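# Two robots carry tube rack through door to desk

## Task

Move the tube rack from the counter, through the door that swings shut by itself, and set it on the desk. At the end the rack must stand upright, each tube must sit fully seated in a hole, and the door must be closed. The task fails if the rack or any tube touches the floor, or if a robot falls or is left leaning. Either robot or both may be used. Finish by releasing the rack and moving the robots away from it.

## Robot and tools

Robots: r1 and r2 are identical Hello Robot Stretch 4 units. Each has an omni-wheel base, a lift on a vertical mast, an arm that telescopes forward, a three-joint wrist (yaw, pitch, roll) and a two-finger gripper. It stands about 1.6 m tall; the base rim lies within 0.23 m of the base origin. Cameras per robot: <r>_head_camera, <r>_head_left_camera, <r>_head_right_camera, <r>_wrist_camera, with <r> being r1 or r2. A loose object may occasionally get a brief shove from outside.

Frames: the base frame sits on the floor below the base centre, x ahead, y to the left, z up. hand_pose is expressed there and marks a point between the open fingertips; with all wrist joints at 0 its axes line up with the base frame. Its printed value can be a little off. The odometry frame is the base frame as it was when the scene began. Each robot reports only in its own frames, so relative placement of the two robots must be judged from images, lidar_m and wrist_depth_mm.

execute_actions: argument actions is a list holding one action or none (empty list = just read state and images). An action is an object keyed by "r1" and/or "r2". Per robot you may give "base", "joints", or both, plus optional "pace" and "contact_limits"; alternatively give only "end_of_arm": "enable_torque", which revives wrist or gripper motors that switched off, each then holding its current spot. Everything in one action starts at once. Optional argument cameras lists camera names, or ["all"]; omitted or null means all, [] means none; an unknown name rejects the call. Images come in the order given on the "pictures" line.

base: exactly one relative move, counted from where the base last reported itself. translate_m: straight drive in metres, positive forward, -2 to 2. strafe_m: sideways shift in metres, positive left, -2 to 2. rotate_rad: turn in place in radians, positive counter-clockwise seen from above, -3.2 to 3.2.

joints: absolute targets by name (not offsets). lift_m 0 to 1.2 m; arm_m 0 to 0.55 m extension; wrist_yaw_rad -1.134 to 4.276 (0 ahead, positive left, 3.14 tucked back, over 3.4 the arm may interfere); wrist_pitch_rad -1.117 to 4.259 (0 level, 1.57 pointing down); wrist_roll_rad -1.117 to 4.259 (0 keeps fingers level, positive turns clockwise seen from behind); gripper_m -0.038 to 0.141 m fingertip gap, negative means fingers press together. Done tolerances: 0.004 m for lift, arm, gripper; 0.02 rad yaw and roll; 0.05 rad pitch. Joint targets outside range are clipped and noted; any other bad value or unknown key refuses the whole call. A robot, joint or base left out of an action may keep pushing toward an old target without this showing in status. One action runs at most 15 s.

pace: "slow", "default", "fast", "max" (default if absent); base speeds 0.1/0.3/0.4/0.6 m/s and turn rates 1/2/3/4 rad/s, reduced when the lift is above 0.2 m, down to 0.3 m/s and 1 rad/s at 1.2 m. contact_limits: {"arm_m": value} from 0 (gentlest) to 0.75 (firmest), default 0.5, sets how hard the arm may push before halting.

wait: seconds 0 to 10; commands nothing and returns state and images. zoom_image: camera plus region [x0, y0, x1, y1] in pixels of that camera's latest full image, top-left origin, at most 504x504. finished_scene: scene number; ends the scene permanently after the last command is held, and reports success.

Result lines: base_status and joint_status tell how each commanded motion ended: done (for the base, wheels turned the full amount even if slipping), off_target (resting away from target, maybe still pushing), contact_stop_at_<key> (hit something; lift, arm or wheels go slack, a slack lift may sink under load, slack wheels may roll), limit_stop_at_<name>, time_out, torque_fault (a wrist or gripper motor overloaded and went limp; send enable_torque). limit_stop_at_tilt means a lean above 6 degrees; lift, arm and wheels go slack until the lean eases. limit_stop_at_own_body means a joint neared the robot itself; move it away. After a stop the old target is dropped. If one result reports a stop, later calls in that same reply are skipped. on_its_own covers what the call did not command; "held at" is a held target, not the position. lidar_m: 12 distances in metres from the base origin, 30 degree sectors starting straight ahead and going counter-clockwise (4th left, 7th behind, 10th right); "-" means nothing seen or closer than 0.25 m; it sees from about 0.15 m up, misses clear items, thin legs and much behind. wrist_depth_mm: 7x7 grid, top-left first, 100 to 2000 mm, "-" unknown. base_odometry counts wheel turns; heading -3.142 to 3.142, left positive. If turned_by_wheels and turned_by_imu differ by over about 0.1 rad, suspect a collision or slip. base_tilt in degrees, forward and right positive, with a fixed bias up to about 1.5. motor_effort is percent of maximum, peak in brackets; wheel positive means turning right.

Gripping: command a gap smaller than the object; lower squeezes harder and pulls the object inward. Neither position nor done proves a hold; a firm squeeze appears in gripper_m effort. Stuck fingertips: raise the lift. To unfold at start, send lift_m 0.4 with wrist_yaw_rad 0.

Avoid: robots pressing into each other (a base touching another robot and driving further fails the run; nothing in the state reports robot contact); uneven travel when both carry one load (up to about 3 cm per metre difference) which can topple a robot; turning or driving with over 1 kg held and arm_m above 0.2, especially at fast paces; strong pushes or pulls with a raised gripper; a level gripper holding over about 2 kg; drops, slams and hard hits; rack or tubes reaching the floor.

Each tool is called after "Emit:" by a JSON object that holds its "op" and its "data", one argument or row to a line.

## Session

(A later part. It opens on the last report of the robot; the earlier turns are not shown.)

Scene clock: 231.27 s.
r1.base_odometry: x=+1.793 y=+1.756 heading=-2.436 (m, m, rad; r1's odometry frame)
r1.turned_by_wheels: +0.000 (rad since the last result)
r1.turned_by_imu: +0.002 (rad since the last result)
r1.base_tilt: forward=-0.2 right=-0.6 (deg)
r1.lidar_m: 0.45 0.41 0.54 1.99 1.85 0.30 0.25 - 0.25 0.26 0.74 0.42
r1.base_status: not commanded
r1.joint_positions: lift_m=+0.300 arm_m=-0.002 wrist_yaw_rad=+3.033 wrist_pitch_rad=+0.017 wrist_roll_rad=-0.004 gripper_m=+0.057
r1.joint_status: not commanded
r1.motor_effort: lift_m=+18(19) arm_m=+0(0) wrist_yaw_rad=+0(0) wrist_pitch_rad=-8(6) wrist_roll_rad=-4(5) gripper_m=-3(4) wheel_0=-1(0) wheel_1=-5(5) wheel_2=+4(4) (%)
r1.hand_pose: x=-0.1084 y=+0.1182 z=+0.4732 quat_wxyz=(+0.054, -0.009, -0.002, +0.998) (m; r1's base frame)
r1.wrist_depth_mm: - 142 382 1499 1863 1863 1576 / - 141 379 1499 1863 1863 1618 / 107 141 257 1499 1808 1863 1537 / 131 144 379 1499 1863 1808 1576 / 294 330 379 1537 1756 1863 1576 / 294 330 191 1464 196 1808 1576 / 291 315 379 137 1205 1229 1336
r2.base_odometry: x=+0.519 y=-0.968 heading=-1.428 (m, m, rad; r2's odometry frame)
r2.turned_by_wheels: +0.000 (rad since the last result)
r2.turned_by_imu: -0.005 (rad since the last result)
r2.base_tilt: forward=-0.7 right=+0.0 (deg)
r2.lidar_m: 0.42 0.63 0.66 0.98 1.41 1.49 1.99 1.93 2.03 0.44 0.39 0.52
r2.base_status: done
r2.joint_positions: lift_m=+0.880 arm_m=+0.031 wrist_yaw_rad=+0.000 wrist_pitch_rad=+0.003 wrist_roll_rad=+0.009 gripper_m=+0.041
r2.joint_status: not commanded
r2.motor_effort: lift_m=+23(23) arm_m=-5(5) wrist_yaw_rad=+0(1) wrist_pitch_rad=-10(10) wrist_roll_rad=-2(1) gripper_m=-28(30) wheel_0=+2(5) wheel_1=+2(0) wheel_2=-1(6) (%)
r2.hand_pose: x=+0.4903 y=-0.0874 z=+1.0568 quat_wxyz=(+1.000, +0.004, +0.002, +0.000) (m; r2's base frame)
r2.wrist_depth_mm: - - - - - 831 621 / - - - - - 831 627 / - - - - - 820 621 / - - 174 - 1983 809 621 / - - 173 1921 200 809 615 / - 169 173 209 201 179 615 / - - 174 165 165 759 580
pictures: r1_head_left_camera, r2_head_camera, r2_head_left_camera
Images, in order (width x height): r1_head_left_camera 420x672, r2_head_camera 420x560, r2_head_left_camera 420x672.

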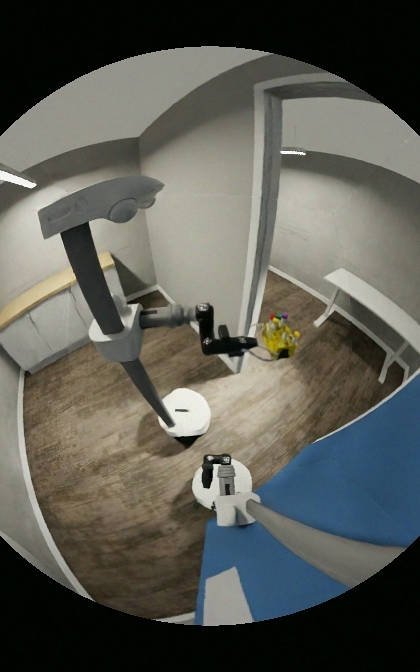

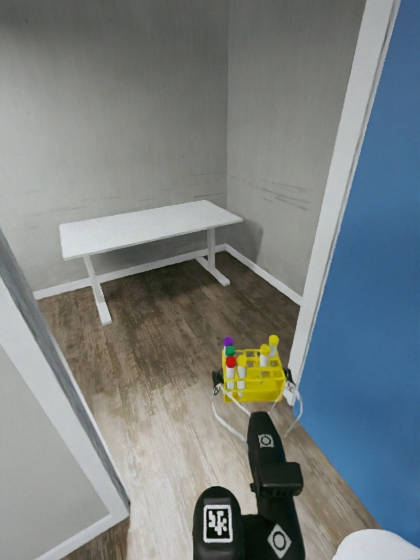

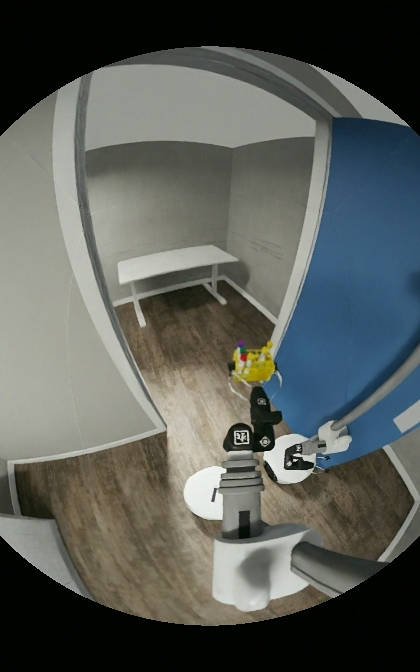

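Emit:
{"op": "execute_actions", "data": {
  "actions": [
    {"r2":{"base":{"strafe_m":-0.04},"pace":"slow"}}
  ],
  "cameras": []
}}

Emit:
{"op": "execute_actions", "data": {
  "actions": [
    {"r2":{"base":{"translate_m":0.45},"pace":"slow"}}
  ],
  "cameras": ["r2_head_left_camera","r2_head_camera"]
}}

Scene clock: 237.93 s.
r1.base_odometry: x=+1.793 y=+1.756 heading=-2.436 (m, m, rad; r1's odometry frame)
r1.turned_by_wheels: +0.000 (rad since the last result)
r1.turned_by_imu: +0.001 (rad since the last result)
r1.base_tilt: forward=-0.2 right=-0.5 (deg)
r1.lidar_m: 0.43 0.36 0.47 2.00 1.87 0.31 0.25 - 0.25 0.28 0.72 0.42
r1.base_status: not commanded
r1.joint_positions: lift_m=+0.300 arm_m=-0.002 wrist_yaw_rad=+3.033 wrist_pitch_rad=+0.017 wrist_roll_rad=-0.004 gripper_m=+0.057
r1.joint_status: not commanded
r1.motor_effort: lift_m=+19(19) arm_m=+0(0) wrist_yaw_rad=+0(0) wrist_pitch_rad=-6(7) wrist_roll_rad=-4(4) gripper_m=-2(4) wheel_0=+0(0) wheel_1=-5(5) wheel_2=+4(4) (%)
r1.hand_pose: x=-0.1084 y=+0.1182 z=+0.4732 quat_wxyz=(+0.054, -0.009, -0.002, +0.998) (m; r1's base frame)
r1.wrist_depth_mm: - 142 382 1499 1808 1921 1576 / - 141 382 1499 1808 1863 1576 / 107 141 256 1537 1808 1863 1618 / 131 144 382 1499 1863 1863 1576 / 294 330 382 1537 1863 1863 1576 / 293 330 191 1499 196 1756 1537 / 293 317 377 137 1255 1229 1281
r2.base_odometry: x=+0.480 y=-0.974 heading=-1.428 (m, m, rad; r2's odometry frame)
r2.turned_by_wheels: +0.000 (rad since the last result)
r2.turned_by_imu: -0.002 (rad since the last result)
r2.base_tilt: forward=-0.8 right=-0.1 (deg)
r2.lidar_m: 0.39 0.66 0.65 0.99 1.46 1.55 1.99 1.91 2.01 0.37 0.36 0.52
r2.base_status: done
r2.joint_positions: lift_m=+0.880 arm_m=+0.031 wrist_yaw_rad=+0.000 wrist_pitch_rad=+0.003 wrist_roll_rad=+0.009 gripper_m=+0.041
r2.joint_status: not commanded
r2.motor_effort: lift_m=+23(23) arm_m=-5(5) wrist_yaw_rad=-1(1) wrist_pitch_rad=-10(10) wrist_roll_rad=-1(0) gripper_m=-26(27) wheel_0=+4(7) wheel_1=-2(7) wheel_2=+0(2) (%)
r2.hand_pose: x=+0.4903 y=-0.0874 z=+1.0568 quat_wxyz=(+1.000, +0.004, +0.002, +0.000) (m; r2's base frame)
r2.wrist_depth_mm: - - - - - 768 597 / - - - - - 768 591 / - - - - - 750 585 / - - 174 - 1983 759 585 / - - 173 237 200 768 580 / - 169 173 209 200 179 580 / - - 174 166 165 683 549
pictures: none
No camera images: the call's "cameras" was empty. Leave "cameras" out to get every camera's image.

Scene clock: 243.70 s.
r1.base_odometry: x=+1.793 y=+1.756 heading=-2.436 (m, m, rad; r1's odometry frame)
r1.turned_by_wheels: +0.000 (rad since the last result)
r1.turned_by_imu: +0.001 (rad since the last result)
r1.base_tilt: forward=-0.2 right=-0.5 (deg)
r1.lidar_m: 0.40 2.06 2.13 1.98 1.86 0.29 0.25 - 0.25 0.28 0.68 0.39
r1.base_status: not commanded
r1.joint_positions: lift_m=+0.300 arm_m=-0.002 wrist_yaw_rad=+3.033 wrist_pitch_rad=+0.017 wrist_roll_rad=-0.004 gripper_m=+0.057
r1.joint_status: not commanded
r1.motor_effort: lift_m=+19(19) arm_m=+0(0) wrist_yaw_rad=+0(0) wrist_pitch_rad=-8(7) wrist_roll_rad=-4(4) gripper_m=-3(3) wheel_0=+0(0) wheel_1=-5(5) wheel_2=+4(4) (%)
r1.hand_pose: x=-0.1084 y=+0.1182 z=+0.4732 quat_wxyz=(+0.054, -0.009, -0.002, +0.998) (m; r1's base frame)
r1.wrist_depth_mm: - 142 379 1537 1863 1863 1576 / - 141 379 1499 1863 1863 1576 / 107 141 256 1499 1921 1863 1576 / 131 144 382 1499 1808 1863 1576 / 294 330 382 1499 1808 1808 1576 / 294 327 192 1499 195 1756 1537 / 293 315 379 137 1229 1229 1308
r2.base_odometry: x=+0.544 y=-1.419 heading=-1.428 (m, m, rad; r2's odometry frame)
r2.turned_by_wheels: +0.000 (rad since the last result)
r2.turned_by_imu: -0.003 (rad since the last result)
r2.base_tilt: forward=-0.8 right=+0.0 (deg)
r2.lidar_m: 0.42 1.61 0.45 0.42 1.21 1.76 2.39 2.30 0.39 0.40 0.56 0.51
r2.base_status: done
r2.joint_positions: lift_m=+0.880 arm_m=+0.031 wrist_yaw_rad=+0.000 wrist_pitch_rad=+0.003 wrist_roll_rad=+0.009 gripper_m=+0.041
r2.joint_status: not commanded
r2.motor_effort: lift_m=+23(23) arm_m=-5(5) wrist_yaw_rad=+0(0) wrist_pitch_rad=-11(9) wrist_roll_rad=-1(1) gripper_m=-27(28) wheel_0=+3(7) wheel_1=+1(2) wheel_2=-2(5) (%)
r2.hand_pose: x=+0.4903 y=-0.0874 z=+1.0568 quat_wxyz=(+1.000, +0.004, +0.002, +0.000) (m; r2's base frame)
r2.wrist_depth_mm: 1863 - - - 1921 1464 1182 / 1863 - - - 1921 1430 1182 / 1863 - - - 1921 1430 1160 / 1863 - 173 - 236 1430 1160 / 1808 - 173 224 200 1430 1160 / 1308 168 173 229 200 179 1160 / 1756 1983 174 165 165 1336 1098
pictures: r2_head_camera, r2_head_left_camera
Images, in order (width x height): r2_head_camera 420x560, r2_head_left_camera 420x672.

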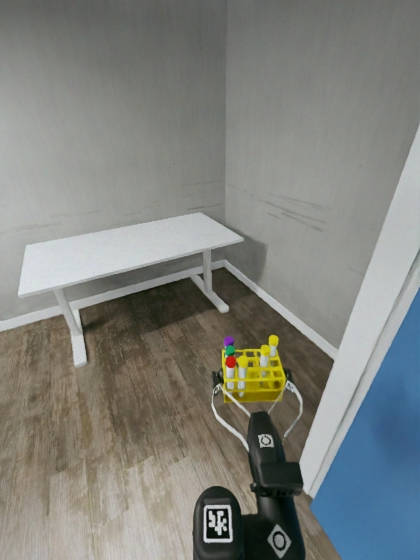

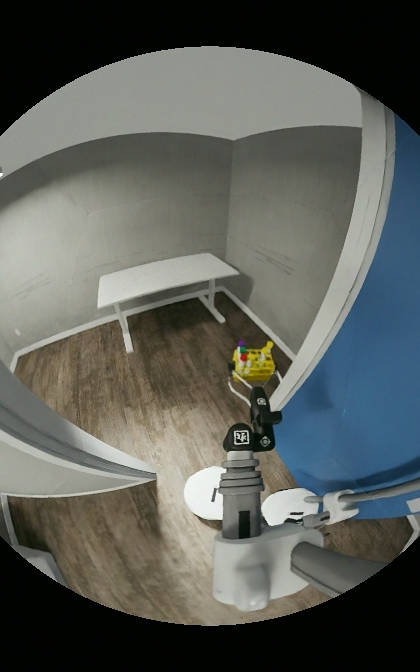

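Emit:
{"op": "execute_actions", "data": {
  "actions": [
    {"r2":{"base":{"rotate_rad":0.4},"pace":"slow"}}
  ],
  "cameras": []
}}

Emit:
{"op": "execute_actions", "data": {
  "actions": [
    {"r2":{"base":{"translate_m":0.6},"pace":"slow"}}
  ],
  "cameras": ["r2_head_left_camera","r2_head_camera","r2_wrist_camera"]
}}

Scene clock: 248.80 s.
r1.base_odometry: x=+1.793 y=+1.756 heading=-2.436 (m, m, rad; r1's odometry frame)
r1.turned_by_wheels: +0.000 (rad since the last result)
r1.turned_by_imu: +0.001 (rad since the last result)
r1.base_tilt: forward=-0.2 right=-0.5 (deg)
r1.lidar_m: 0.38 2.05 2.11 1.99 1.85 0.31 0.25 - 0.25 0.28 0.74 0.38
r1.base_status: not commanded
r1.joint_positions: lift_m=+0.300 arm_m=-0.002 wrist_yaw_rad=+3.033 wrist_pitch_rad=+0.017 wrist_roll_rad=-0.004 gripper_m=+0.057
r1.joint_status: not commanded
r1.motor_effort: lift_m=+19(19) arm_m=+0(0) wrist_yaw_rad=+0(0) wrist_pitch_rad=-8(8) wrist_roll_rad=-5(4) gripper_m=-3(3) wheel_0=-1(1) wheel_1=-5(5) wheel_2=+4(4) (%)
r1.hand_pose: x=-0.1084 y=+0.1182 z=+0.4732 quat_wxyz=(+0.054, -0.009, -0.002, +0.998) (m; r1's base frame)
r1.wrist_depth_mm: - 142 379 1499 1863 1863 1618 / - 141 382 1499 1863 1863 1618 / 107 141 256 1499 1808 1863 1576 / 131 144 382 1499 1808 1863 1576 / 296 330 382 1464 1808 1863 1576 / 294 329 191 1464 196 1708 1537 / 293 317 377 137 1229 1255 1336
r2.base_odometry: x=+0.544 y=-1.419 heading=-1.028 (m, m, rad; r2's odometry frame)
r2.turned_by_wheels: +0.400 (rad since the last result)
r2.turned_by_imu: +0.400 (rad since the last result)
r2.base_tilt: forward=-0.7 right=+0.0 (deg)
r2.lidar_m: 0.41 1.66 0.41 0.81 1.69 2.25 2.31 0.38 0.39 0.57 0.61 0.51
r2.base_status: done
r2.joint_positions: lift_m=+0.880 arm_m=+0.031 wrist_yaw_rad=+0.000 wrist_pitch_rad=+0.003 wrist_roll_rad=+0.009 gripper_m=+0.041
r2.joint_status: not commanded
r2.motor_effort: lift_m=+23(23) arm_m=-5(5) wrist_yaw_rad=-2(0) wrist_pitch_rad=-9(10) wrist_roll_rad=-1(1) gripper_m=-27(30) wheel_0=-2(5) wheel_1=-2(2) wheel_2=-1(5) (%)
r2.hand_pose: x=+0.4903 y=-0.0874 z=+1.0568 quat_wxyz=(+1.000, +0.004, +0.002, +0.000) (m; r2's base frame)
r2.wrist_depth_mm: - - - - - - 1756 / - - - - - - 1863 / - - - - - - 1756 / - - 173 - - - 1708 / - - 173 244 200 - 1756 / - 168 172 229 201 179 1708 / - - 174 165 165 1983 1576
pictures: none
No camera images: the call's "cameras" was empty. Leave "cameras" out to get every camera's image.

Scene clock: 256.10 s.
r1.base_odometry: x=+1.793 y=+1.756 heading=-2.436 (m, m, rad; r1's odometry frame)
r1.turned_by_wheels: +0.000 (rad since the last result)
r1.turned_by_imu: +0.001 (rad since the last result)
r1.base_tilt: forward=-0.2 right=-0.5 (deg)
r1.lidar_m: 1.02 2.06 2.11 1.99 1.87 0.31 0.25 - 0.25 0.27 0.73 0.87
r1.base_status: not commanded
r1.joint_positions: lift_m=+0.300 arm_m=-0.002 wrist_yaw_rad=+3.033 wrist_pitch_rad=+0.017 wrist_roll_rad=-0.004 gripper_m=+0.057
r1.joint_status: not commanded
r1.motor_effort: lift_m=+19(19) arm_m=+0(0) wrist_yaw_rad=+1(0) wrist_pitch_rad=-7(7) wrist_roll_rad=-4(4) gripper_m=-3(5) wheel_0=+0(1) wheel_1=-5(5) wheel_2=+4(4) (%)
r1.hand_pose: x=-0.1084 y=+0.1182 z=+0.4732 quat_wxyz=(+0.054, -0.009, -0.002, +0.998) (m; r1's base frame)
r1.wrist_depth_mm: - 142 382 1537 1808 1921 1618 / - 141 382 1537 1863 1921 1576 / 107 141 256 1499 1808 1863 1618 / 131 143 382 1499 1808 1863 1576 / 294 332 379 1499 1863 1863 1576 / 293 329 191 1499 196 1756 1576 / 293 315 379 137 1229 1229 1308
r2.base_odometry: x=+0.854 y=-1.933 heading=-1.028 (m, m, rad; r2's odometry frame)
r2.turned_by_wheels: +0.000 (rad since the last result)
r2.turned_by_imu: -0.003 (rad since the last result)
r2.base_tilt: forward=-0.8 right=+0.0 (deg)
r2.lidar_m: 0.43 1.03 2.38 1.13 0.42 2.68 0.94 0.86 0.62 0.62 1.37 0.48
r2.base_status: done
r2.joint_positions: lift_m=+0.880 arm_m=+0.031 wrist_yaw_rad=+0.000 wrist_pitch_rad=+0.003 wrist_roll_rad=+0.009 gripper_m=+0.041
r2.joint_status: not commanded
r2.motor_effort: lift_m=+23(23) arm_m=-5(5) wrist_yaw_rad=+1(0) wrist_pitch_rad=-10(9) wrist_roll_rad=-1(0) gripper_m=-29(31) wheel_0=+2(5) wheel_1=+0(4) wheel_2=-1(7) (%)
r2.hand_pose: x=+0.4903 y=-0.0874 z=+1.0568 quat_wxyz=(+1.000, +0.004, +0.002, +0.000) (m; r2's base frame)
r2.wrist_depth_mm: 1499 1537 1576 1618 1618 1661 1661 / 1537 1537 1576 1576 1618 1618 1661 / 1499 1537 1537 1576 1661 1661 1661 / 1499 1537 174 1576 1618 1618 1618 / 1537 1537 173 236 200 1661 1661 / 1499 168 172 209 202 179 1576 / 768 798 173 165 165 831 866
pictures: r2_head_camera, r2_head_left_camera, r2_wrist_camera
Images, in order (width x height): r2_head_camera 420x560, r2_head_left_camera 420x672, r2_wrist_camera 616x392.

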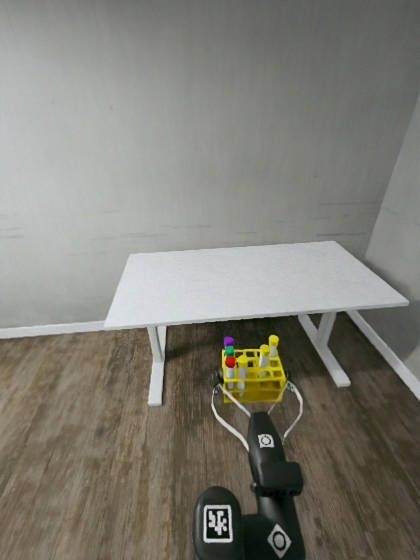

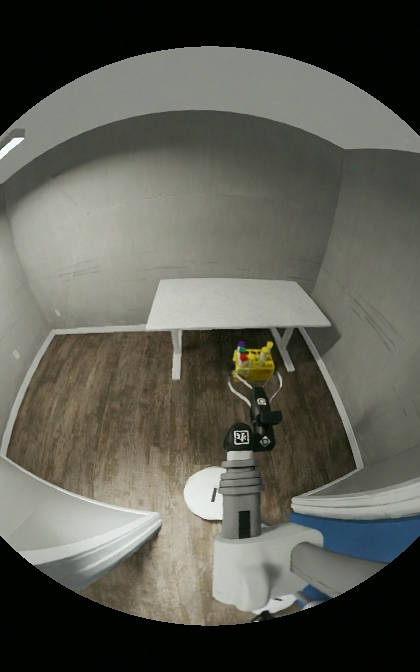

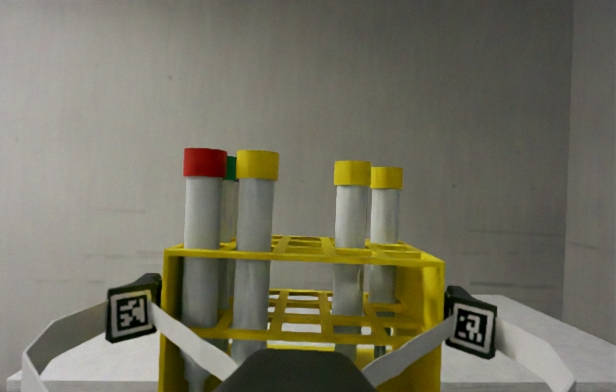

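Emit:
{"op": "execute_actions", "data": {
  "actions": [
    {"r2":{"base":{"translate_m":0.5},"pace":"slow"},"r1":{"base":{"strafe_m":0.9},"pace":"slow"}}
  ],
  "cameras": []
}}

Emit:
{"op": "execute_actions", "data": {
  "actions": [
    {"r2":{"joints":{"arm_m":0.24,"lift_m":0.7},"pace":"slow"}}
  ],
  "cameras": ["r2_head_camera","r2_wrist_camera","r1_head_left_camera","r1_head_right_camera"]
}}

action 0: r1: "base": strafe_m = 0.9 would last too long for one action: at the pace "slow" strafe_m can be at most 0.78 in either direction: name a faster pace, or command the rest in another action

Scene clock: 263.03 s.
r1.base_odometry: x=+1.793 y=+1.756 heading=-2.436 (m, m, rad; r1's odometry frame)
r1.turned_by_wheels: +0.000 (rad since the last result)
r1.turned_by_imu: +0.001 (rad since the last result)
r1.base_tilt: forward=-0.2 right=-0.5 (deg)
r1.lidar_m: 1.03 2.06 2.12 1.99 1.86 0.30 0.25 - 0.25 0.28 0.74 0.87
r1.base_status: not commanded
r1.joint_positions: lift_m=+0.300 arm_m=-0.002 wrist_yaw_rad=+3.033 wrist_pitch_rad=+0.017 wrist_roll_rad=-0.004 gripper_m=+0.057
r1.joint_status: not commanded
r1.motor_effort: lift_m=+19(19) arm_m=+0(0) wrist_yaw_rad=+0(0) wrist_pitch_rad=-8(7) wrist_roll_rad=-4(5) gripper_m=-5(3) wheel_0=-1(1) wheel_1=-5(5) wheel_2=+4(4) (%)
r1.hand_pose: x=-0.1084 y=+0.1182 z=+0.4732 quat_wxyz=(+0.054, -0.009, -0.002, +0.998) (m; r1's base frame)
r1.wrist_depth_mm: - 142 379 1499 1863 1863 1618 / - 141 379 1499 1863 1863 1618 / 107 141 258 1499 1808 1808 1576 / 131 144 382 1464 1808 1808 1576 / 293 330 379 1499 1808 1808 1576 / 294 329 191 1464 196 1756 1537 / 291 315 377 137 1229 1229 1308
r2.base_odometry: x=+0.854 y=-1.933 heading=-1.028 (m, m, rad; r2's odometry frame)
r2.turned_by_wheels: +0.000 (rad since the last result)
r2.turned_by_imu: -0.002 (rad since the last result)
r2.base_tilt: forward=-0.8 right=+0.0 (deg)
r2.lidar_m: 0.62 1.03 2.35 1.11 0.41 2.67 0.91 0.86 0.63 0.61 1.37 1.10
r2.base_status: not commanded
r2.joint_positions: lift_m=+0.700 arm_m=+0.239 wrist_yaw_rad=+0.000 wrist_pitch_rad=+0.004 wrist_roll_rad=+0.009 gripper_m=+0.041
r2.joint_status: all done
r2.motor_effort: lift_m=+14(20) arm_m=+6(7) wrist_yaw_rad=-2(1) wrist_pitch_rad=-10(8) wrist_roll_rad=+0(1) gripper_m=-29(30) wheel_0=+2(2) wheel_1=+0(0) wheel_2=-1(1) (%)
r2.hand_pose: x=+0.6984 y=-0.0874 z=+0.8776 quat_wxyz=(+1.000, +0.004, +0.002, +0.000) (m; r2's base frame)
r2.wrist_depth_mm: 1308 1336 1366 1397 1430 1430 1464 / 1308 1336 1366 1366 1397 1430 1430 / 1308 1308 1366 1366 1397 1430 1430 / 1308 1336 173 1366 1397 1430 1464 / 1308 1281 172 244 200 1397 1464 / 634 169 173 209 201 179 788 / 1308 891 174 165 165 1430 976
pictures: r1_head_left_camera, r1_head_right_camera, r2_head_camera, r2_wrist_camera
Images, in order (width x height): r1_head_left_camera 420x672, r1_head_right_camera 420x672, r2_head_camera 420x560, r2_wrist_camera 616x392.

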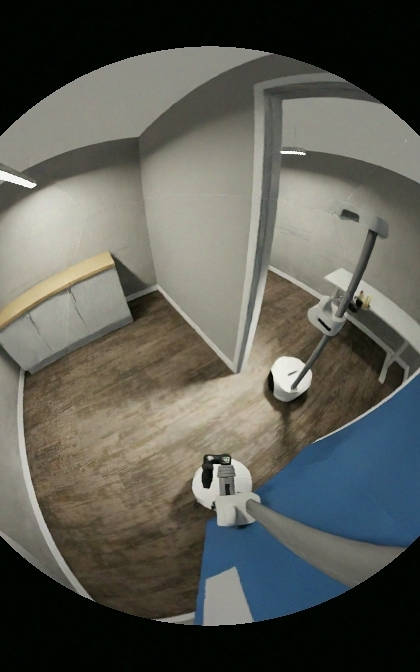

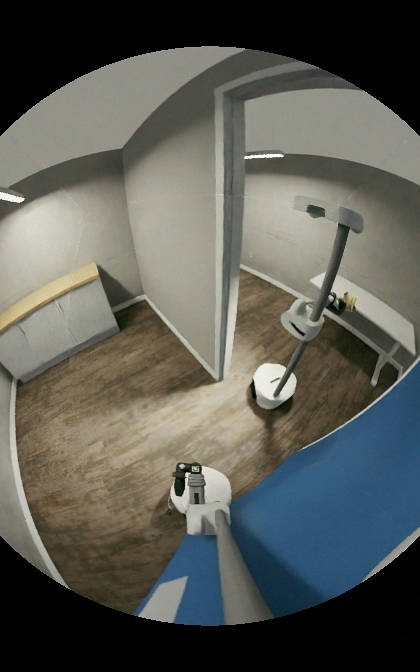

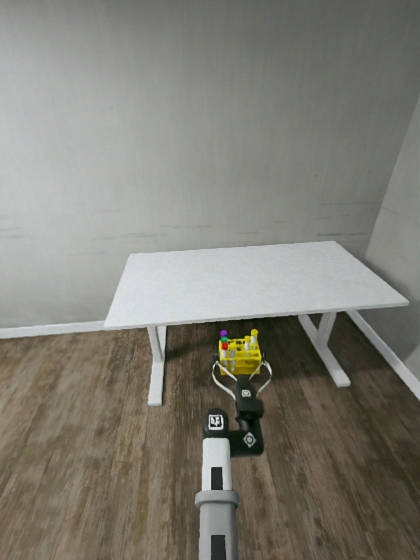

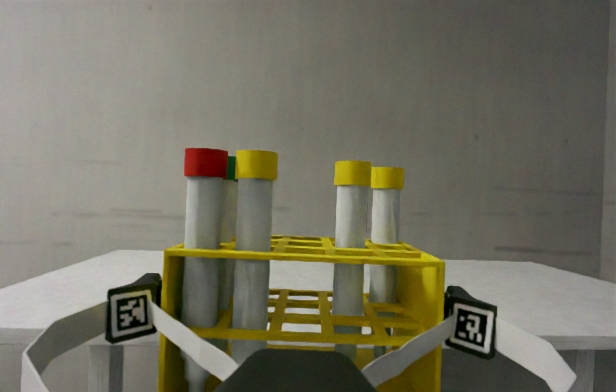

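Emit:
{"op": "execute_actions", "data": {
  "actions": [
    {"r2":{"joints":{"lift_m":0.72},"pace":"slow"},"r1":{"base":{"strafe_m":0.75},"pace":"slow"}}
  ],
  "cameras": []
}}

Emit:
{"op": "execute_actions", "data": {
  "actions": [
    {"r2":{"base":{"translate_m":0.45},"pace":"slow"},"r1":{"base":{"strafe_m":0.3},"pace":"slow"}}
  ],
  "cameras": ["r2_head_camera","r2_wrist_camera","r1_head_left_camera","r1_head_right_camera"]
}}

Scene clock: 274.73 s.
r1.base_odometry: x=+2.280 y=+1.185 heading=-2.437 (m, m, rad; r1's odometry frame)
r1.turned_by_wheels: +0.000 (rad since the last result)
r1.turned_by_imu: +0.003 (rad since the last result)
r1.base_tilt: forward=-0.2 right=-0.5 (deg)
r1.lidar_m: 1.76 1.65 1.71 1.33 1.24 1.28 1.51 1.41 1.48 1.31 0.90 0.95
r1.base_status: done
r1.joint_positions: lift_m=+0.300 arm_m=-0.002 wrist_yaw_rad=+3.033 wrist_pitch_rad=+0.017 wrist_roll_rad=-0.004 gripper_m=+0.057
r1.joint_status: not commanded
r1.motor_effort: lift_m=+19(19) arm_m=+0(0) wrist_yaw_rad=+0(0) wrist_pitch_rad=-7(7) wrist_roll_rad=-4(5) gripper_m=-3(3) wheel_0=-3(6) wheel_1=+1(6) wheel_2=-1(6) (%)
r1.hand_pose: x=-0.1084 y=+0.1182 z=+0.4732 quat_wxyz=(+0.054, -0.009, -0.002, +0.998) (m; r1's base frame)
r1.wrist_depth_mm: - 142 1708 1921 1576 1281 1078 / - 141 1708 1983 1537 1229 1078 / 107 141 257 1921 1499 1255 1060 / 131 144 1756 1921 1576 1255 1060 / 1281 1464 1708 1921 1499 1229 1042 / 1281 1464 191 1756 196 1229 1042 / 1182 1118 1281 137 1229 1138 1042
r2.base_odometry: x=+0.854 y=-1.933 heading=-1.028 (m, m, rad; r2's odometry frame)
r2.turned_by_wheels: +0.000 (rad since the last result)
r2.turned_by_imu: -0.004 (rad since the last result)
r2.base_tilt: forward=-0.8 right=-0.1 (deg)
r2.lidar_m: 0.64 1.04 2.37 1.10 0.42 0.70 0.50 0.47 0.50 0.61 1.38 1.08
r2.base_status: not commanded
r2.joint_positions: lift_m=+0.720 arm_m=+0.239 wrist_yaw_rad=+0.000 wrist_pitch_rad=+0.004 wrist_roll_rad=+0.009 gripper_m=+0.041
r2.joint_status: all done
r2.motor_effort: lift_m=+23(25) arm_m=+5(6) wrist_yaw_rad=+0(2) wrist_pitch_rad=-11(10) wrist_roll_rad=-1(1) gripper_m=-24(31) wheel_0=+2(2) wheel_1=+0(0) wheel_2=-1(1) (%)
r2.hand_pose: x=+0.6984 y=-0.0874 z=+0.8968 quat_wxyz=(+1.000, +0.004, +0.002, +0.000) (m; r2's base frame)
r2.wrist_depth_mm: 1308 1336 1366 1366 1397 1397 1430 / 1281 1336 1366 1397 1430 1430 1464 / 1308 1308 1366 1397 1430 1430 1430 / 1308 1336 173 1397 1366 1464 1464 / 1308 1308 172 244 200 1430 1464 / 699 169 173 209 201 179 866 / 931 891 174 165 165 1397 634
pictures: none
No camera images: the call's "cameras" was empty. Leave "cameras" out to get every camera's image.

Scene clock: 280.50 s.
r1.base_odometry: x=+2.474 y=+0.956 heading=-2.437 (m, m, rad; r1's odometry frame)
r1.turned_by_wheels: +0.000 (rad since the last result)
r1.turned_by_imu: +0.001 (rad since the last result)
r1.base_tilt: forward=-0.3 right=-0.5 (deg)
r1.lidar_m: 1.57 1.47 1.54 1.06 0.99 1.03 1.31 1.59 1.62 1.68 1.54 1.64
r1.base_status: done
r1.joint_positions: lift_m=+0.300 arm_m=-0.002 wrist_yaw_rad=+3.033 wrist_pitch_rad=+0.017 wrist_roll_rad=-0.004 gripper_m=+0.057
r1.joint_status: not commanded
r1.motor_effort: lift_m=+19(19) arm_m=+0(0) wrist_yaw_rad=+0(1) wrist_pitch_rad=-8(8) wrist_roll_rad=-4(4) gripper_m=-3(4) wheel_0=-2(6) wheel_1=+1(6) wheel_2=+0(0) (%)
r1.hand_pose: x=-0.1084 y=+0.1182 z=+0.4732 quat_wxyz=(+0.054, -0.009, -0.002, +0.998) (m; r1's base frame)
r1.wrist_depth_mm: - 142 1921 1618 1255 1025 866 / - 141 1863 1661 1255 991 842 / 107 141 258 1576 1229 1008 842 / 131 144 1921 1576 1255 991 854 / 1430 1618 1863 1576 1255 991 842 / 1397 1576 191 1537 196 976 842 / 1160 1098 1281 137 1138 917 842
r2.base_odometry: x=+1.086 y=-2.318 heading=-1.028 (m, m, rad; r2's odometry frame)
r2.turned_by_wheels: +0.000 (rad since the last result)
r2.turned_by_imu: -0.002 (rad since the last result)
r2.base_tilt: forward=-0.8 right=+0.0 (deg)
r2.lidar_m: 0.57 0.61 1.77 2.39 0.97 0.75 0.68 0.71 0.83 1.32 0.92 0.62
r2.base_status: done
r2.joint_positions: lift_m=+0.720 arm_m=+0.239 wrist_yaw_rad=+0.000 wrist_pitch_rad=+0.004 wrist_roll_rad=+0.009 gripper_m=+0.041
r2.joint_status: not commanded
r2.motor_effort: lift_m=+23(23) arm_m=+5(5) wrist_yaw_rad=-1(1) wrist_pitch_rad=-9(12) wrist_roll_rad=-1(1) gripper_m=-29(29) wheel_0=+4(3) wheel_1=+1(2) wheel_2=-2(6) (%)
r2.hand_pose: x=+0.6984 y=-0.0874 z=+0.8968 quat_wxyz=(+1.000, +0.004, +0.002, +0.000) (m; r2's base frame)
r2.wrist_depth_mm: 878 904 904 917 946 960 960 / 878 891 904 917 931 960 976 / 878 904 904 931 946 960 976 / 891 904 174 931 931 960 960 / 878 904 174 244 200 960 960 / 691 169 173 209 201 179 854 / 449 462 174 166 166 469 512
pictures: r1_head_left_camera, r1_head_right_camera, r2_head_camera, r2_wrist_camera
Images, in order (width x height): r1_head_left_camera 420x672, r1_head_right_camera 420x672, r2_head_camera 420x560, r2_wrist_camera 616x392.

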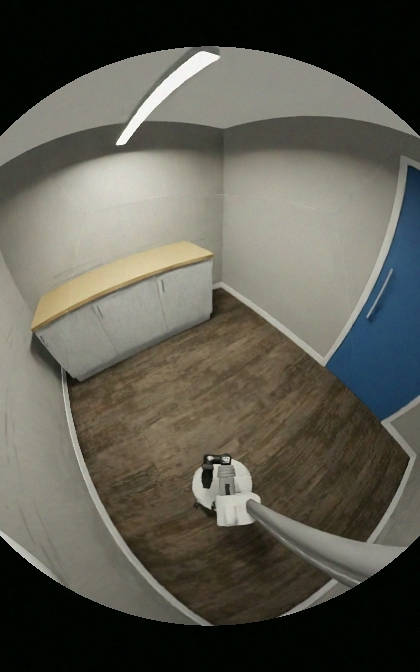

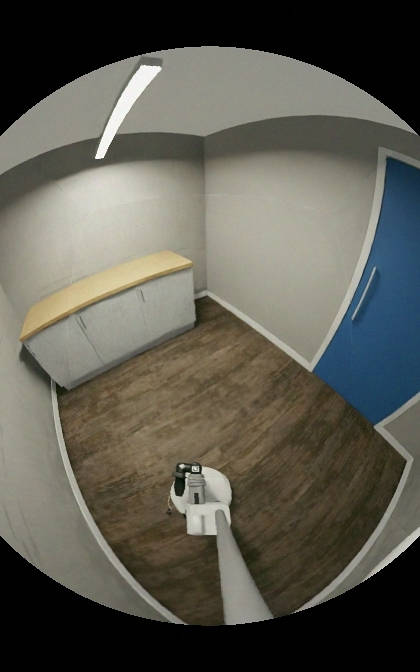

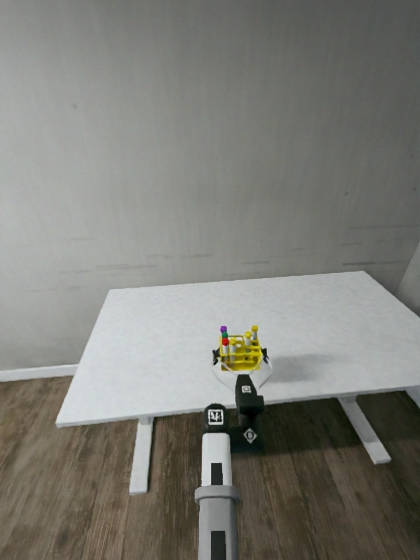

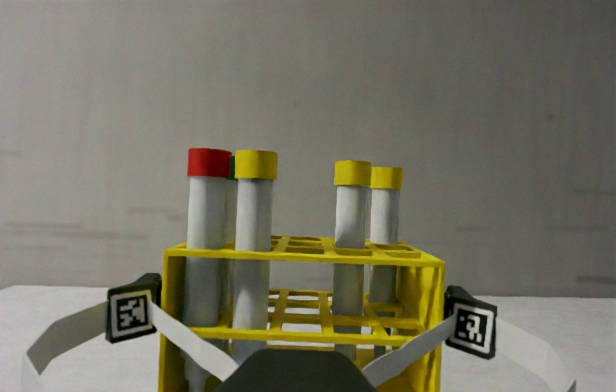

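Emit:
{"op": "execute_actions", "data": {
  "actions": [
    {"r2":{"joints":{"lift_m":0.635},"pace":"slow"}}
  ],
  "cameras": ["r2_wrist_camera"]
}}

Scene clock: 285.00 s.
r1.base_odometry: x=+2.474 y=+0.956 heading=-2.437 (m, m, rad; r1's odometry frame)
r1.turned_by_wheels: +0.000 (rad since the last result)
r1.turned_by_imu: +0.001 (rad since the last result)
r1.base_tilt: forward=-0.2 right=-0.4 (deg)
r1.lidar_m: 1.57 1.47 1.52 1.08 0.99 1.03 1.33 1.58 1.62 1.71 1.54 1.64
r1.base_status: not commanded
r1.joint_positions: lift_m=+0.300 arm_m=-0.002 wrist_yaw_rad=+3.033 wrist_pitch_rad=+0.017 wrist_roll_rad=-0.004 gripper_m=+0.057
r1.joint_status: not commanded
r1.motor_effort: lift_m=+19(19) arm_m=+0(0) wrist_yaw_rad=+0(0) wrist_pitch_rad=-7(8) wrist_roll_rad=-5(4) gripper_m=-4(4) wheel_0=-3(2) wheel_1=+1(1) wheel_2=+0(0) (%)
r1.hand_pose: x=-0.1084 y=+0.1182 z=+0.4732 quat_wxyz=(+0.054, -0.009, -0.002, +0.998) (m; r1's base frame)
r1.wrist_depth_mm: - 142 1863 1661 1229 1025 866 / - 141 1921 1661 1255 1008 854 / 107 141 256 1661 1229 991 854 / 131 144 1863 1576 1229 991 842 / 1464 1576 1921 1537 1229 976 842 / 1430 1576 191 1537 196 976 831 / 1182 1098 1229 137 1138 917 842
r2.base_odometry: x=+1.086 y=-2.318 heading=-1.028 (m, m, rad; r2's odometry frame)
r2.turned_by_wheels: +0.000 (rad since the last result)
r2.turned_by_imu: -0.002 (rad since the last result)
r2.base_tilt: forward=-0.8 right=-0.1 (deg)
r2.lidar_m: 0.57 0.60 1.78 2.39 0.99 0.75 0.67 0.70 0.82 1.30 0.94 0.63
r2.base_status: not commanded
r2.joint_positions: lift_m=+0.635 arm_m=+0.239 wrist_yaw_rad=+0.000 wrist_pitch_rad=+0.004 wrist_roll_rad=+0.009 gripper_m=+0.041
r2.joint_status: all done
r2.motor_effort: lift_m=+14(25) arm_m=+6(5) wrist_yaw_rad=+0(1) wrist_pitch_rad=-11(10) wrist_roll_rad=-1(2) gripper_m=-28(32) wheel_0=+4(4) wheel_1=+1(1) wheel_2=-2(2) (%)
r2.hand_pose: x=+0.6984 y=-0.0874 z=+0.8126 quat_wxyz=(+1.000, +0.004, +0.002, +0.000) (m; r2's base frame)
r2.wrist_depth_mm: 891 904 904 931 931 960 976 / 878 904 904 931 946 960 976 / 878 878 917 917 946 946 976 / 891 891 174 931 931 960 976 / 809 866 173 244 200 946 976 / 442 169 172 209 201 179 539 / 285 293 174 165 166 300 312
pictures: r2_wrist_camera
Images, in order (width x height): r2_wrist_camera 616x392.

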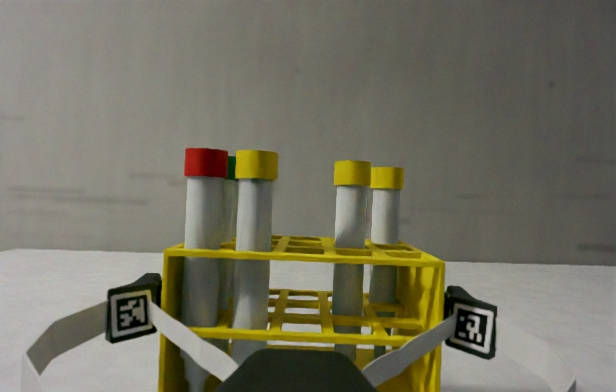

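Emit:
{"op": "execute_actions", "data": {
  "actions": [
    {"r2":{"joints":{"lift_m":0.612},"pace":"slow","contact_limits":{}}}
  ],
  "cameras": ["r2_wrist_camera"]
}}

action 0: r2: "contact_limits" must be an object like {"arm_m": 0.15}; or leave it out

Emit:
{"op": "execute_actions", "data": {
  "actions": [
    {"r2":{"joints":{"lift_m":0.612},"pace":"slow"}}
  ],
  "cameras": ["r2_wrist_camera"]
}}

Scene clock: 293.40 s.
r1.base_odometry: x=+2.474 y=+0.956 heading=-2.437 (m, m, rad; r1's odometry frame)
r1.turned_by_wheels: +0.000 (rad since the last result)
r1.turned_by_imu: +0.001 (rad since the last result)
r1.base_tilt: forward=-0.2 right=-0.6 (deg)
r1.lidar_m: 1.56 1.48 1.53 1.07 0.99 1.02 1.34 1.58 1.61 1.69 1.54 1.63
r1.base_status: not commanded
r1.joint_positions: lift_m=+0.300 arm_m=-0.002 wrist_yaw_rad=+3.033 wrist_pitch_rad=+0.017 wrist_roll_rad=-0.004 gripper_m=+0.057
r1.joint_status: not commanded
r1.motor_effort: lift_m=+19(19) arm_m=+0(0) wrist_yaw_rad=+0(0) wrist_pitch_rad=-7(7) wrist_roll_rad=-4(4) gripper_m=-4(5) wheel_0=-2(2) wheel_1=+1(1) wheel_2=+0(0) (%)
r1.hand_pose: x=-0.1084 y=+0.1182 z=+0.4732 quat_wxyz=(+0.054, -0.009, -0.002, +0.998) (m; r1's base frame)
r1.wrist_depth_mm: - 142 1808 1618 1255 1008 878 / - 141 1863 1618 1229 1008 854 / 107 141 256 1618 1229 1008 842 / 131 144 1808 1576 1255 991 854 / 1464 1618 1863 1618 1229 991 842 / 1397 1618 192 1537 195 991 842 / 1182 1118 1255 137 1160 917 854
r2.base_odometry: x=+1.086 y=-2.318 heading=-1.028 (m, m, rad; r2's odometry frame)
r2.turned_by_wheels: +0.000 (rad since the last result)
r2.turned_by_imu: -0.001 (rad since the last result)
r2.base_tilt: forward=-0.8 right=-0.1 (deg)
r2.lidar_m: 0.57 0.59 1.80 2.39 0.98 0.76 0.68 0.72 0.81 1.30 0.94 0.63
r2.base_status: not commanded
r2.joint_positions: lift_m=+0.612 arm_m=+0.239 wrist_yaw_rad=+0.000 wrist_pitch_rad=+0.004 wrist_roll_rad=+0.009 gripper_m=+0.041
r2.joint_status: all done
r2.motor_effort: lift_m=+14(13) arm_m=+5(6) wrist_yaw_rad=-1(0) wrist_pitch_rad=-9(10) wrist_roll_rad=-1(2) gripper_m=-27(30) wheel_0=+4(4) wheel_1=+1(1) wheel_2=-2(2) (%)
r2.hand_pose: x=+0.6985 y=-0.0874 z=+0.7896 quat_wxyz=(+1.000, +0.004, +0.002, +0.000) (m; r2's base frame)
r2.wrist_depth_mm: 878 891 904 931 946 946 976 / 878 891 917 917 931 976 960 / 878 891 904 931 946 946 976 / 878 904 173 931 931 960 976 / 691 732 173 243 201 946 960 / 373 169 173 210 201 179 455 / 239 248 173 165 165 252 263
pictures: r2_wrist_camera
Images, in order (width x height): r2_wrist_camera 616x392.

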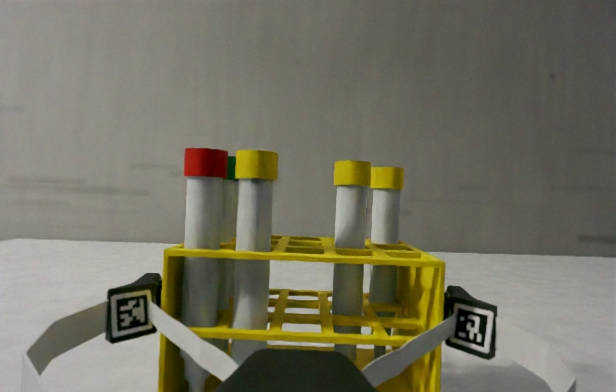

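Emit:
{"op": "execute_actions", "data": {
  "actions": [
    {"r2":{"joints":{"lift_m":0.598},"pace":"slow"}}
  ],
  "cameras": ["r2_wrist_camera"]
}}

Scene clock: 296.20 s.
r1.base_odometry: x=+2.474 y=+0.956 heading=-2.437 (m, m, rad; r1's odometry frame)
r1.turned_by_wheels: +0.000 (rad since the last result)
r1.turned_by_imu: +0.001 (rad since the last result)
r1.base_tilt: forward=-0.2 right=-0.5 (deg)
r1.lidar_m: 1.59 1.47 1.52 1.06 0.99 1.02 1.33 1.59 1.61 1.70 1.55 1.63
r1.base_status: not commanded
r1.joint_positions: lift_m=+0.300 arm_m=-0.002 wrist_yaw_rad=+3.033 wrist_pitch_rad=+0.017 wrist_roll_rad=-0.004 gripper_m=+0.057
r1.joint_status: not commanded
r1.motor_effort: lift_m=+19(19) arm_m=+0(0) wrist_yaw_rad=+0(0) wrist_pitch_rad=-7(8) wrist_roll_rad=-5(4) gripper_m=-4(3) wheel_0=-2(3) wheel_1=+1(1) wheel_2=+0(0) (%)
r1.hand_pose: x=-0.1084 y=+0.1182 z=+0.4732 quat_wxyz=(+0.054, -0.009, -0.002, +0.998) (m; r1's base frame)
r1.wrist_depth_mm: - 142 1921 1661 1255 1008 878 / - 141 1863 1661 1255 1025 842 / 107 141 256 1618 1255 991 854 / 131 144 1863 1576 1229 991 842 / 1430 1618 1863 1537 1229 991 842 / 1397 1618 191 1537 195 976 831 / 1160 1098 1281 137 1138 917 854
r2.base_odometry: x=+1.086 y=-2.318 heading=-1.028 (m, m, rad; r2's odometry frame)
r2.turned_by_wheels: +0.000 (rad since the last result)
r2.turned_by_imu: -0.001 (rad since the last result)
r2.base_tilt: forward=-0.8 right=+0.0 (deg)
r2.lidar_m: 0.58 0.58 1.81 2.38 0.99 0.71 0.66 0.71 0.82 1.32 0.94 0.64
r2.base_status: not commanded
r2.joint_positions: lift_m=+0.598 arm_m=+0.239 wrist_yaw_rad=+0.000 wrist_pitch_rad=+0.004 wrist_roll_rad=+0.009 gripper_m=+0.041
r2.joint_status: all done
r2.motor_effort: lift_m=+14(17) arm_m=+5(5) wrist_yaw_rad=+1(0) wrist_pitch_rad=-11(9) wrist_roll_rad=-2(1) gripper_m=-31(28) wheel_0=+4(4) wheel_1=+1(1) wheel_2=-2(2) (%)
r2.hand_pose: x=+0.6985 y=-0.0874 z=+0.7756 quat_wxyz=(+1.000, +0.004, +0.002, +0.000) (m; r2's base frame)
r2.wrist_depth_mm: 891 904 917 917 946 946 976 / 878 891 917 931 946 960 960 / 891 904 904 931 946 960 976 / 891 904 173 917 931 960 976 / 609 647 173 244 200 866 904 / 330 169 173 209 201 179 404 / 212 219 174 166 165 223 232
pictures: r2_wrist_camera
Images, in order (width x height): r2_wrist_camera 616x392.

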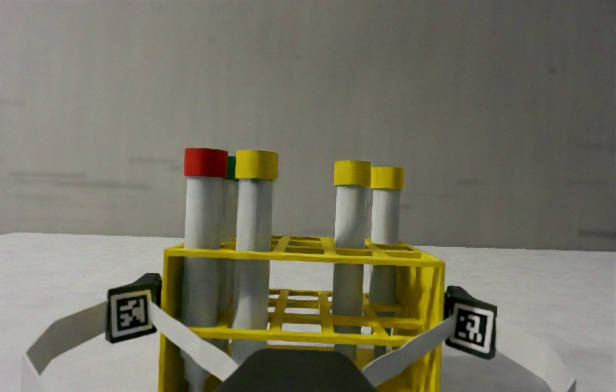

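Emit:
{"op": "execute_actions", "data": {
  "actions": [
    {"r2":{"joints":{"lift_m":0.592},"pace":"slow"}}
  ],
  "cameras": []
}}

Emit:
{"op": "execute_actions", "data": {
  "actions": [
    {"r2":{"joints":{"gripper_m":0.141},"pace":"slow"}}
  ],
  "cameras": ["r2_wrist_camera"]
}}

Emit:
{"op": "execute_actions", "data": {
  "actions": [
    {"r2":{"joints":{"arm_m":0.0},"base":{"translate_m":-0.1}}}
  ],
  "cameras": ["r2_wrist_camera","r2_head_camera","r1_head_right_camera"]
}}

Scene clock: 303.13 s.
r1.base_odometry: x=+2.474 y=+0.956 heading=-2.437 (m, m, rad; r1's odometry frame)
r1.turned_by_wheels: +0.000 (rad since the last result)
r1.turned_by_imu: +0.001 (rad since the last result)
r1.base_tilt: forward=-0.2 right=-0.4 (deg)
r1.lidar_m: 1.59 1.48 1.52 1.06 1.00 1.03 1.33 1.58 1.61 1.69 1.53 1.65
r1.base_status: not commanded
r1.joint_positions: lift_m=+0.300 arm_m=-0.002 wrist_yaw_rad=+3.033 wrist_pitch_rad=+0.017 wrist_roll_rad=-0.004 gripper_m=+0.057
r1.joint_status: not commanded
r1.motor_effort: lift_m=+19(19) arm_m=+0(0) wrist_yaw_rad=+0(0) wrist_pitch_rad=-8(7) wrist_roll_rad=-4(4) gripper_m=-3(3) wheel_0=-3(2) wheel_1=+1(1) wheel_2=+0(0) (%)
r1.hand_pose: x=-0.1084 y=+0.1182 z=+0.4732 quat_wxyz=(+0.054, -0.009, -0.002, +0.998) (m; r1's base frame)
r1.wrist_depth_mm: - 142 1863 1661 1255 1008 866 / - 141 1863 1618 1229 1008 854 / 107 141 257 1618 1255 991 854 / 131 144 1921 1618 1229 991 854 / 1397 1618 1921 1576 1229 991 842 / 1397 1576 191 1537 196 991 842 / 1182 1118 1255 137 1138 917 842
r2.base_odometry: x=+1.086 y=-2.318 heading=-1.028 (m, m, rad; r2's odometry frame)
r2.turned_by_wheels: +0.000 (rad since the last result)
r2.turned_by_imu: -0.001 (rad since the last result)
r2.base_tilt: forward=-0.8 right=+0.0 (deg)
r2.lidar_m: 0.55 0.57 1.78 2.38 0.98 0.74 0.68 0.73 0.83 1.31 0.94 0.66
r2.base_status: not commanded
r2.joint_positions: lift_m=+0.592 arm_m=+0.239 wrist_yaw_rad=+0.000 wrist_pitch_rad=+0.004 wrist_roll_rad=+0.009 gripper_m=+0.041
r2.joint_status: all done
r2.motor_effort: lift_m=+14(16) arm_m=+5(5) wrist_yaw_rad=+0(1) wrist_pitch_rad=-10(10) wrist_roll_rad=-1(2) gripper_m=-30(29) wheel_0=+4(4) wheel_1=+1(1) wheel_2=-2(2) (%)
r2.hand_pose: x=+0.6985 y=-0.0874 z=+0.7696 quat_wxyz=(+1.000, +0.004, +0.002, +0.000) (m; r2's base frame)
r2.wrist_depth_mm: 866 891 904 917 946 960 976 / 878 891 917 917 931 960 976 / 878 904 904 931 946 960 960 / 878 891 174 917 946 960 960 / 574 609 172 244 201 809 866 / 312 168 173 209 201 179 382 / 200 207 173 165 166 211 213
pictures: none
No camera images: the call's "cameras" was empty. Leave "cameras" out to get every camera's image.

Scene clock: 307.60 s.
r1.base_odometry: x=+2.474 y=+0.956 heading=-2.437 (m, m, rad; r1's odometry frame)
r1.turned_by_wheels: +0.000 (rad since the last result)
r1.turned_by_imu: +0.001 (rad since the last result)
r1.base_tilt: forward=-0.2 right=-0.5 (deg)
r1.lidar_m: 1.58 1.48 1.52 1.06 0.98 1.01 1.34 1.56 1.64 1.71 1.53 1.63
r1.base_status: not commanded
r1.joint_positions: lift_m=+0.300 arm_m=-0.002 wrist_yaw_rad=+3.033 wrist_pitch_rad=+0.017 wrist_roll_rad=-0.004 gripper_m=+0.057
r1.joint_status: not commanded
r1.motor_effort: lift_m=+18(19) arm_m=+0(0) wrist_yaw_rad=+0(0) wrist_pitch_rad=-7(8) wrist_roll_rad=-4(5) gripper_m=-4(5) wheel_0=-2(3) wheel_1=+1(1) wheel_2=+0(0) (%)
r1.hand_pose: x=-0.1084 y=+0.1182 z=+0.4732 quat_wxyz=(+0.054, -0.009, -0.002, +0.998) (m; r1's base frame)
r1.wrist_depth_mm: - 142 1921 1618 1229 1008 878 / - 141 1863 1661 1255 1008 854 / 107 141 256 1618 1255 991 854 / 131 144 1863 1618 1229 991 854 / 1430 1618 1863 1576 1229 991 842 / 1430 1576 191 1537 196 976 831 / 1160 1098 1255 137 1160 931 854
r2.base_odometry: x=+1.086 y=-2.318 heading=-1.028 (m, m, rad; r2's odometry frame)
r2.turned_by_wheels: +0.000 (rad since the last result)
r2.turned_by_imu: -0.002 (rad since the last result)
r2.base_tilt: forward=-0.8 right=-0.1 (deg)
r2.lidar_m: 0.57 0.59 1.77 2.38 0.96 0.74 0.67 0.71 0.82 1.33 0.92 0.64
r2.base_status: not commanded
r2.joint_positions: lift_m=+0.592 arm_m=+0.239 wrist_yaw_rad=+0.000 wrist_pitch_rad=+0.003 wrist_roll_rad=+0.009 gripper_m=+0.141
r2.joint_status: all done
r2.motor_effort: lift_m=+14(14) arm_m=+6(5) wrist_yaw_rad=-1(1) wrist_pitch_rad=-10(11) wrist_roll_rad=-1(2) gripper_m=-2(23) wheel_0=+4(4) wheel_1=+1(1) wheel_2=-2(2) (%)
r2.hand_pose: x=+0.6985 y=-0.0874 z=+0.7697 quat_wxyz=(+1.000, +0.004, +0.002, +0.000) (m; r2's base frame)
r2.wrist_depth_mm: 878 904 917 931 931 976 991 / 891 904 904 931 946 960 976 / 891 904 904 931 946 960 976 / 878 891 206 931 946 960 976 / 585 621 202 232 254 831 878 / 314 210 199 216 211 216 384 / 215 220 204 132 219 227 246
pictures: r2_wrist_camera
Images, in order (width x height): r2_wrist_camera 616x392.

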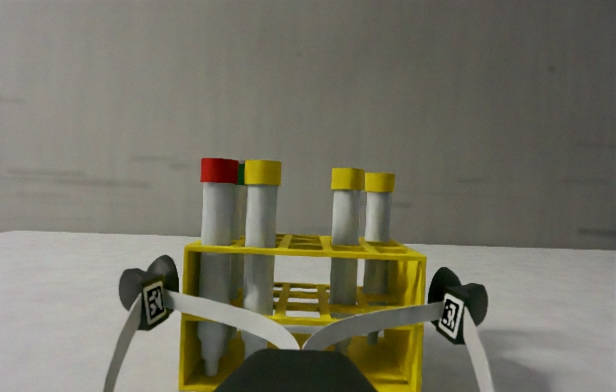

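Scene clock: 309.43 s.
r1.base_odometry: x=+2.474 y=+0.956 heading=-2.437 (m, m, rad; r1's odometry frame)
r1.turned_by_wheels: +0.000 (rad since the last result)
r1.turned_by_imu: +0.000 (rad since the last result)
r1.base_tilt: forward=-0.2 right=-0.5 (deg)
r1.lidar_m: 1.58 1.48 1.54 1.06 0.99 1.02 1.34 1.58 1.61 1.70 1.54 1.66
r1.base_status: not commanded
r1.joint_positions: lift_m=+0.300 arm_m=-0.002 wrist_yaw_rad=+3.033 wrist_pitch_rad=+0.017 wrist_roll_rad=-0.004 gripper_m=+0.057
r1.joint_status: not commanded
r1.motor_effort: lift_m=+19(19) arm_m=+0(0) wrist_yaw_rad=+0(0) wrist_pitch_rad=-7(6) wrist_roll_rad=-4(4) gripper_m=-4(4) wheel_0=-3(3) wheel_1=+1(1) wheel_2=+0(0) (%)
r1.hand_pose: x=-0.1084 y=+0.1182 z=+0.4732 quat_wxyz=(+0.054, -0.009, -0.002, +0.998) (m; r1's base frame)
r1.wrist_depth_mm: - 142 1863 1618 1255 1008 878 / - 141 1921 1618 1255 991 854 / 107 140 257 1618 1229 1008 854 / 131 144 1863 1618 1205 1008 854 / 1430 1618 1863 1576 1205 991 831 / 1397 1576 192 1537 196 976 831 / 1160 1118 1255 137 1160 917 842
r2.base_odometry: x=+1.034 y=-2.233 heading=-1.028 (m, m, rad; r2's odometry frame)
r2.turned_by_wheels: +0.000 (rad since the last result)
r2.turned_by_imu: -0.001 (rad since the last result)
r2.base_tilt: forward=-0.8 right=+0.0 (deg)
r2.lidar_m: 0.65 0.66 1.92 2.37 0.83 0.62 0.59 0.62 0.76 1.32 1.10 0.73
r2.base_status: done
r2.joint_positions: lift_m=+0.592 arm_m=+0.001 wrist_yaw_rad=+0.000 wrist_pitch_rad=+0.003 wrist_roll_rad=+0.009 gripper_m=+0.141
r2.joint_status: all done
r2.motor_effort: lift_m=+14(14) arm_m=-5(5) wrist_yaw_rad=+1(0) wrist_pitch_rad=-7(8) wrist_roll_rad=+0(0) gripper_m=+2(0) wheel_0=-1(4) wheel_1=+1(5) wheel_2=-3(9) (%)
r2.hand_pose: x=+0.4603 y=-0.0875 z=+0.7698 quat_wxyz=(+1.000, +0.004, +0.001, +0.000) (m; r2's base frame)
r2.wrist_depth_mm: 1205 1255 1255 1281 1281 1308 1308 / 1182 1229 1255 1255 1281 1336 1336 / 1205 1229 1255 1281 1281 1308 1336 / 1205 1229 1229 1255 1281 1308 1336 / 603 634 683 580 778 842 917 / 1205 210 462 473 477 217 931 / 1205 1229 1229 132 1281 1308 1336
pictures: r1_head_right_camera, r2_head_camera, r2_wrist_camera
Images, in order (width x height): r1_head_right_camera 420x672, r2_head_camera 420x560, r2_wrist_camera 616x392.

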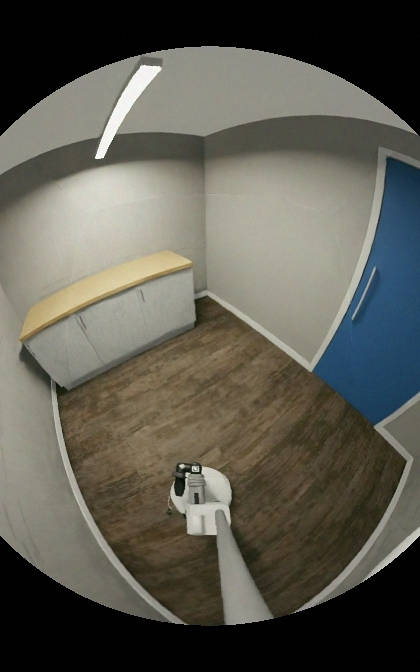

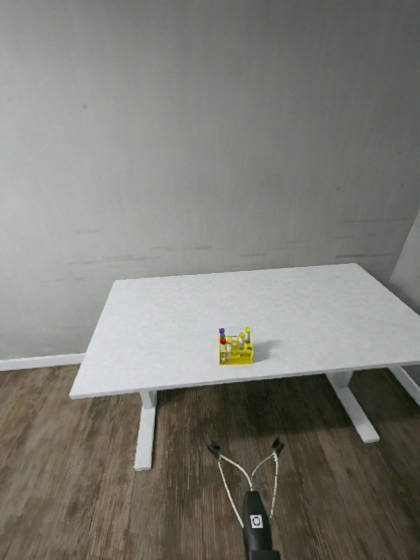

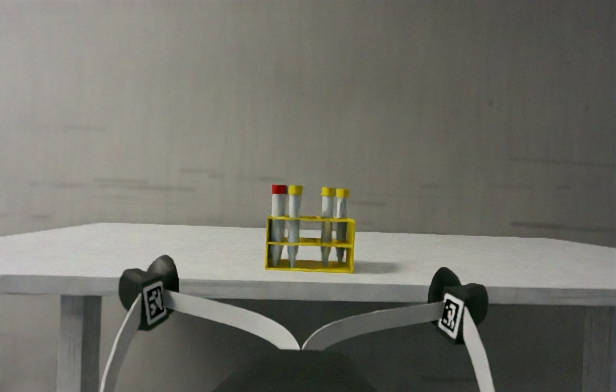

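Check the tubes.

Emit:
{"op": "zoom_image", "data": {
  "camera": "r2_wrist_camera",
  "region": [240, 160, 390, 290]
}}

Emit:
{"op": "zoom_image", "data": {
  "camera": "r2_head_camera",
  "region": [190, 300, 290, 390]
}}

Region (240, 160, 390, 290) of r2_wrist_camera's 616x392 image, scaled by 3.360; it fills the top 437 rows of this view, and the rest is white.

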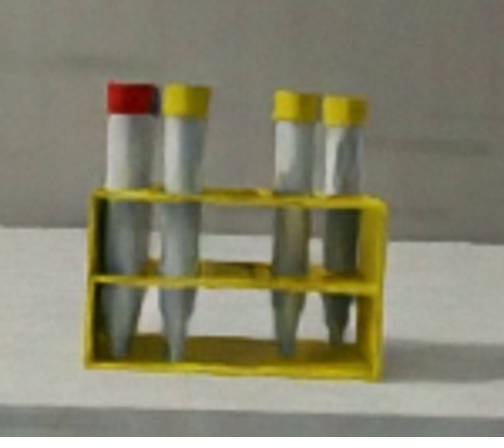

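Region (190, 300, 290, 390) of r2_head_camera's 420x560 image, scaled by 5.040, with more detail than that image has; it fills the top 454 rows of this view, and the rest is white.

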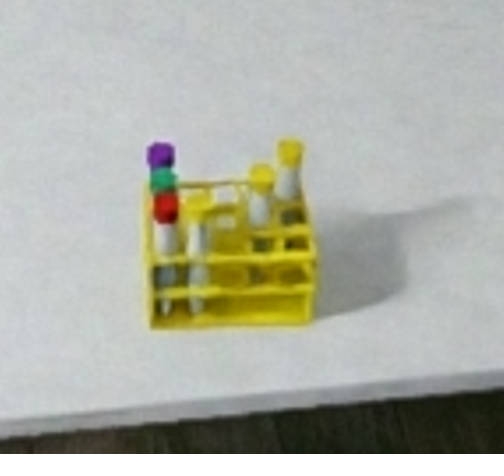

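Emit:
{"op": "finished_scene", "data": {
  "scene": 1
}}

The scene is finished: the task was done.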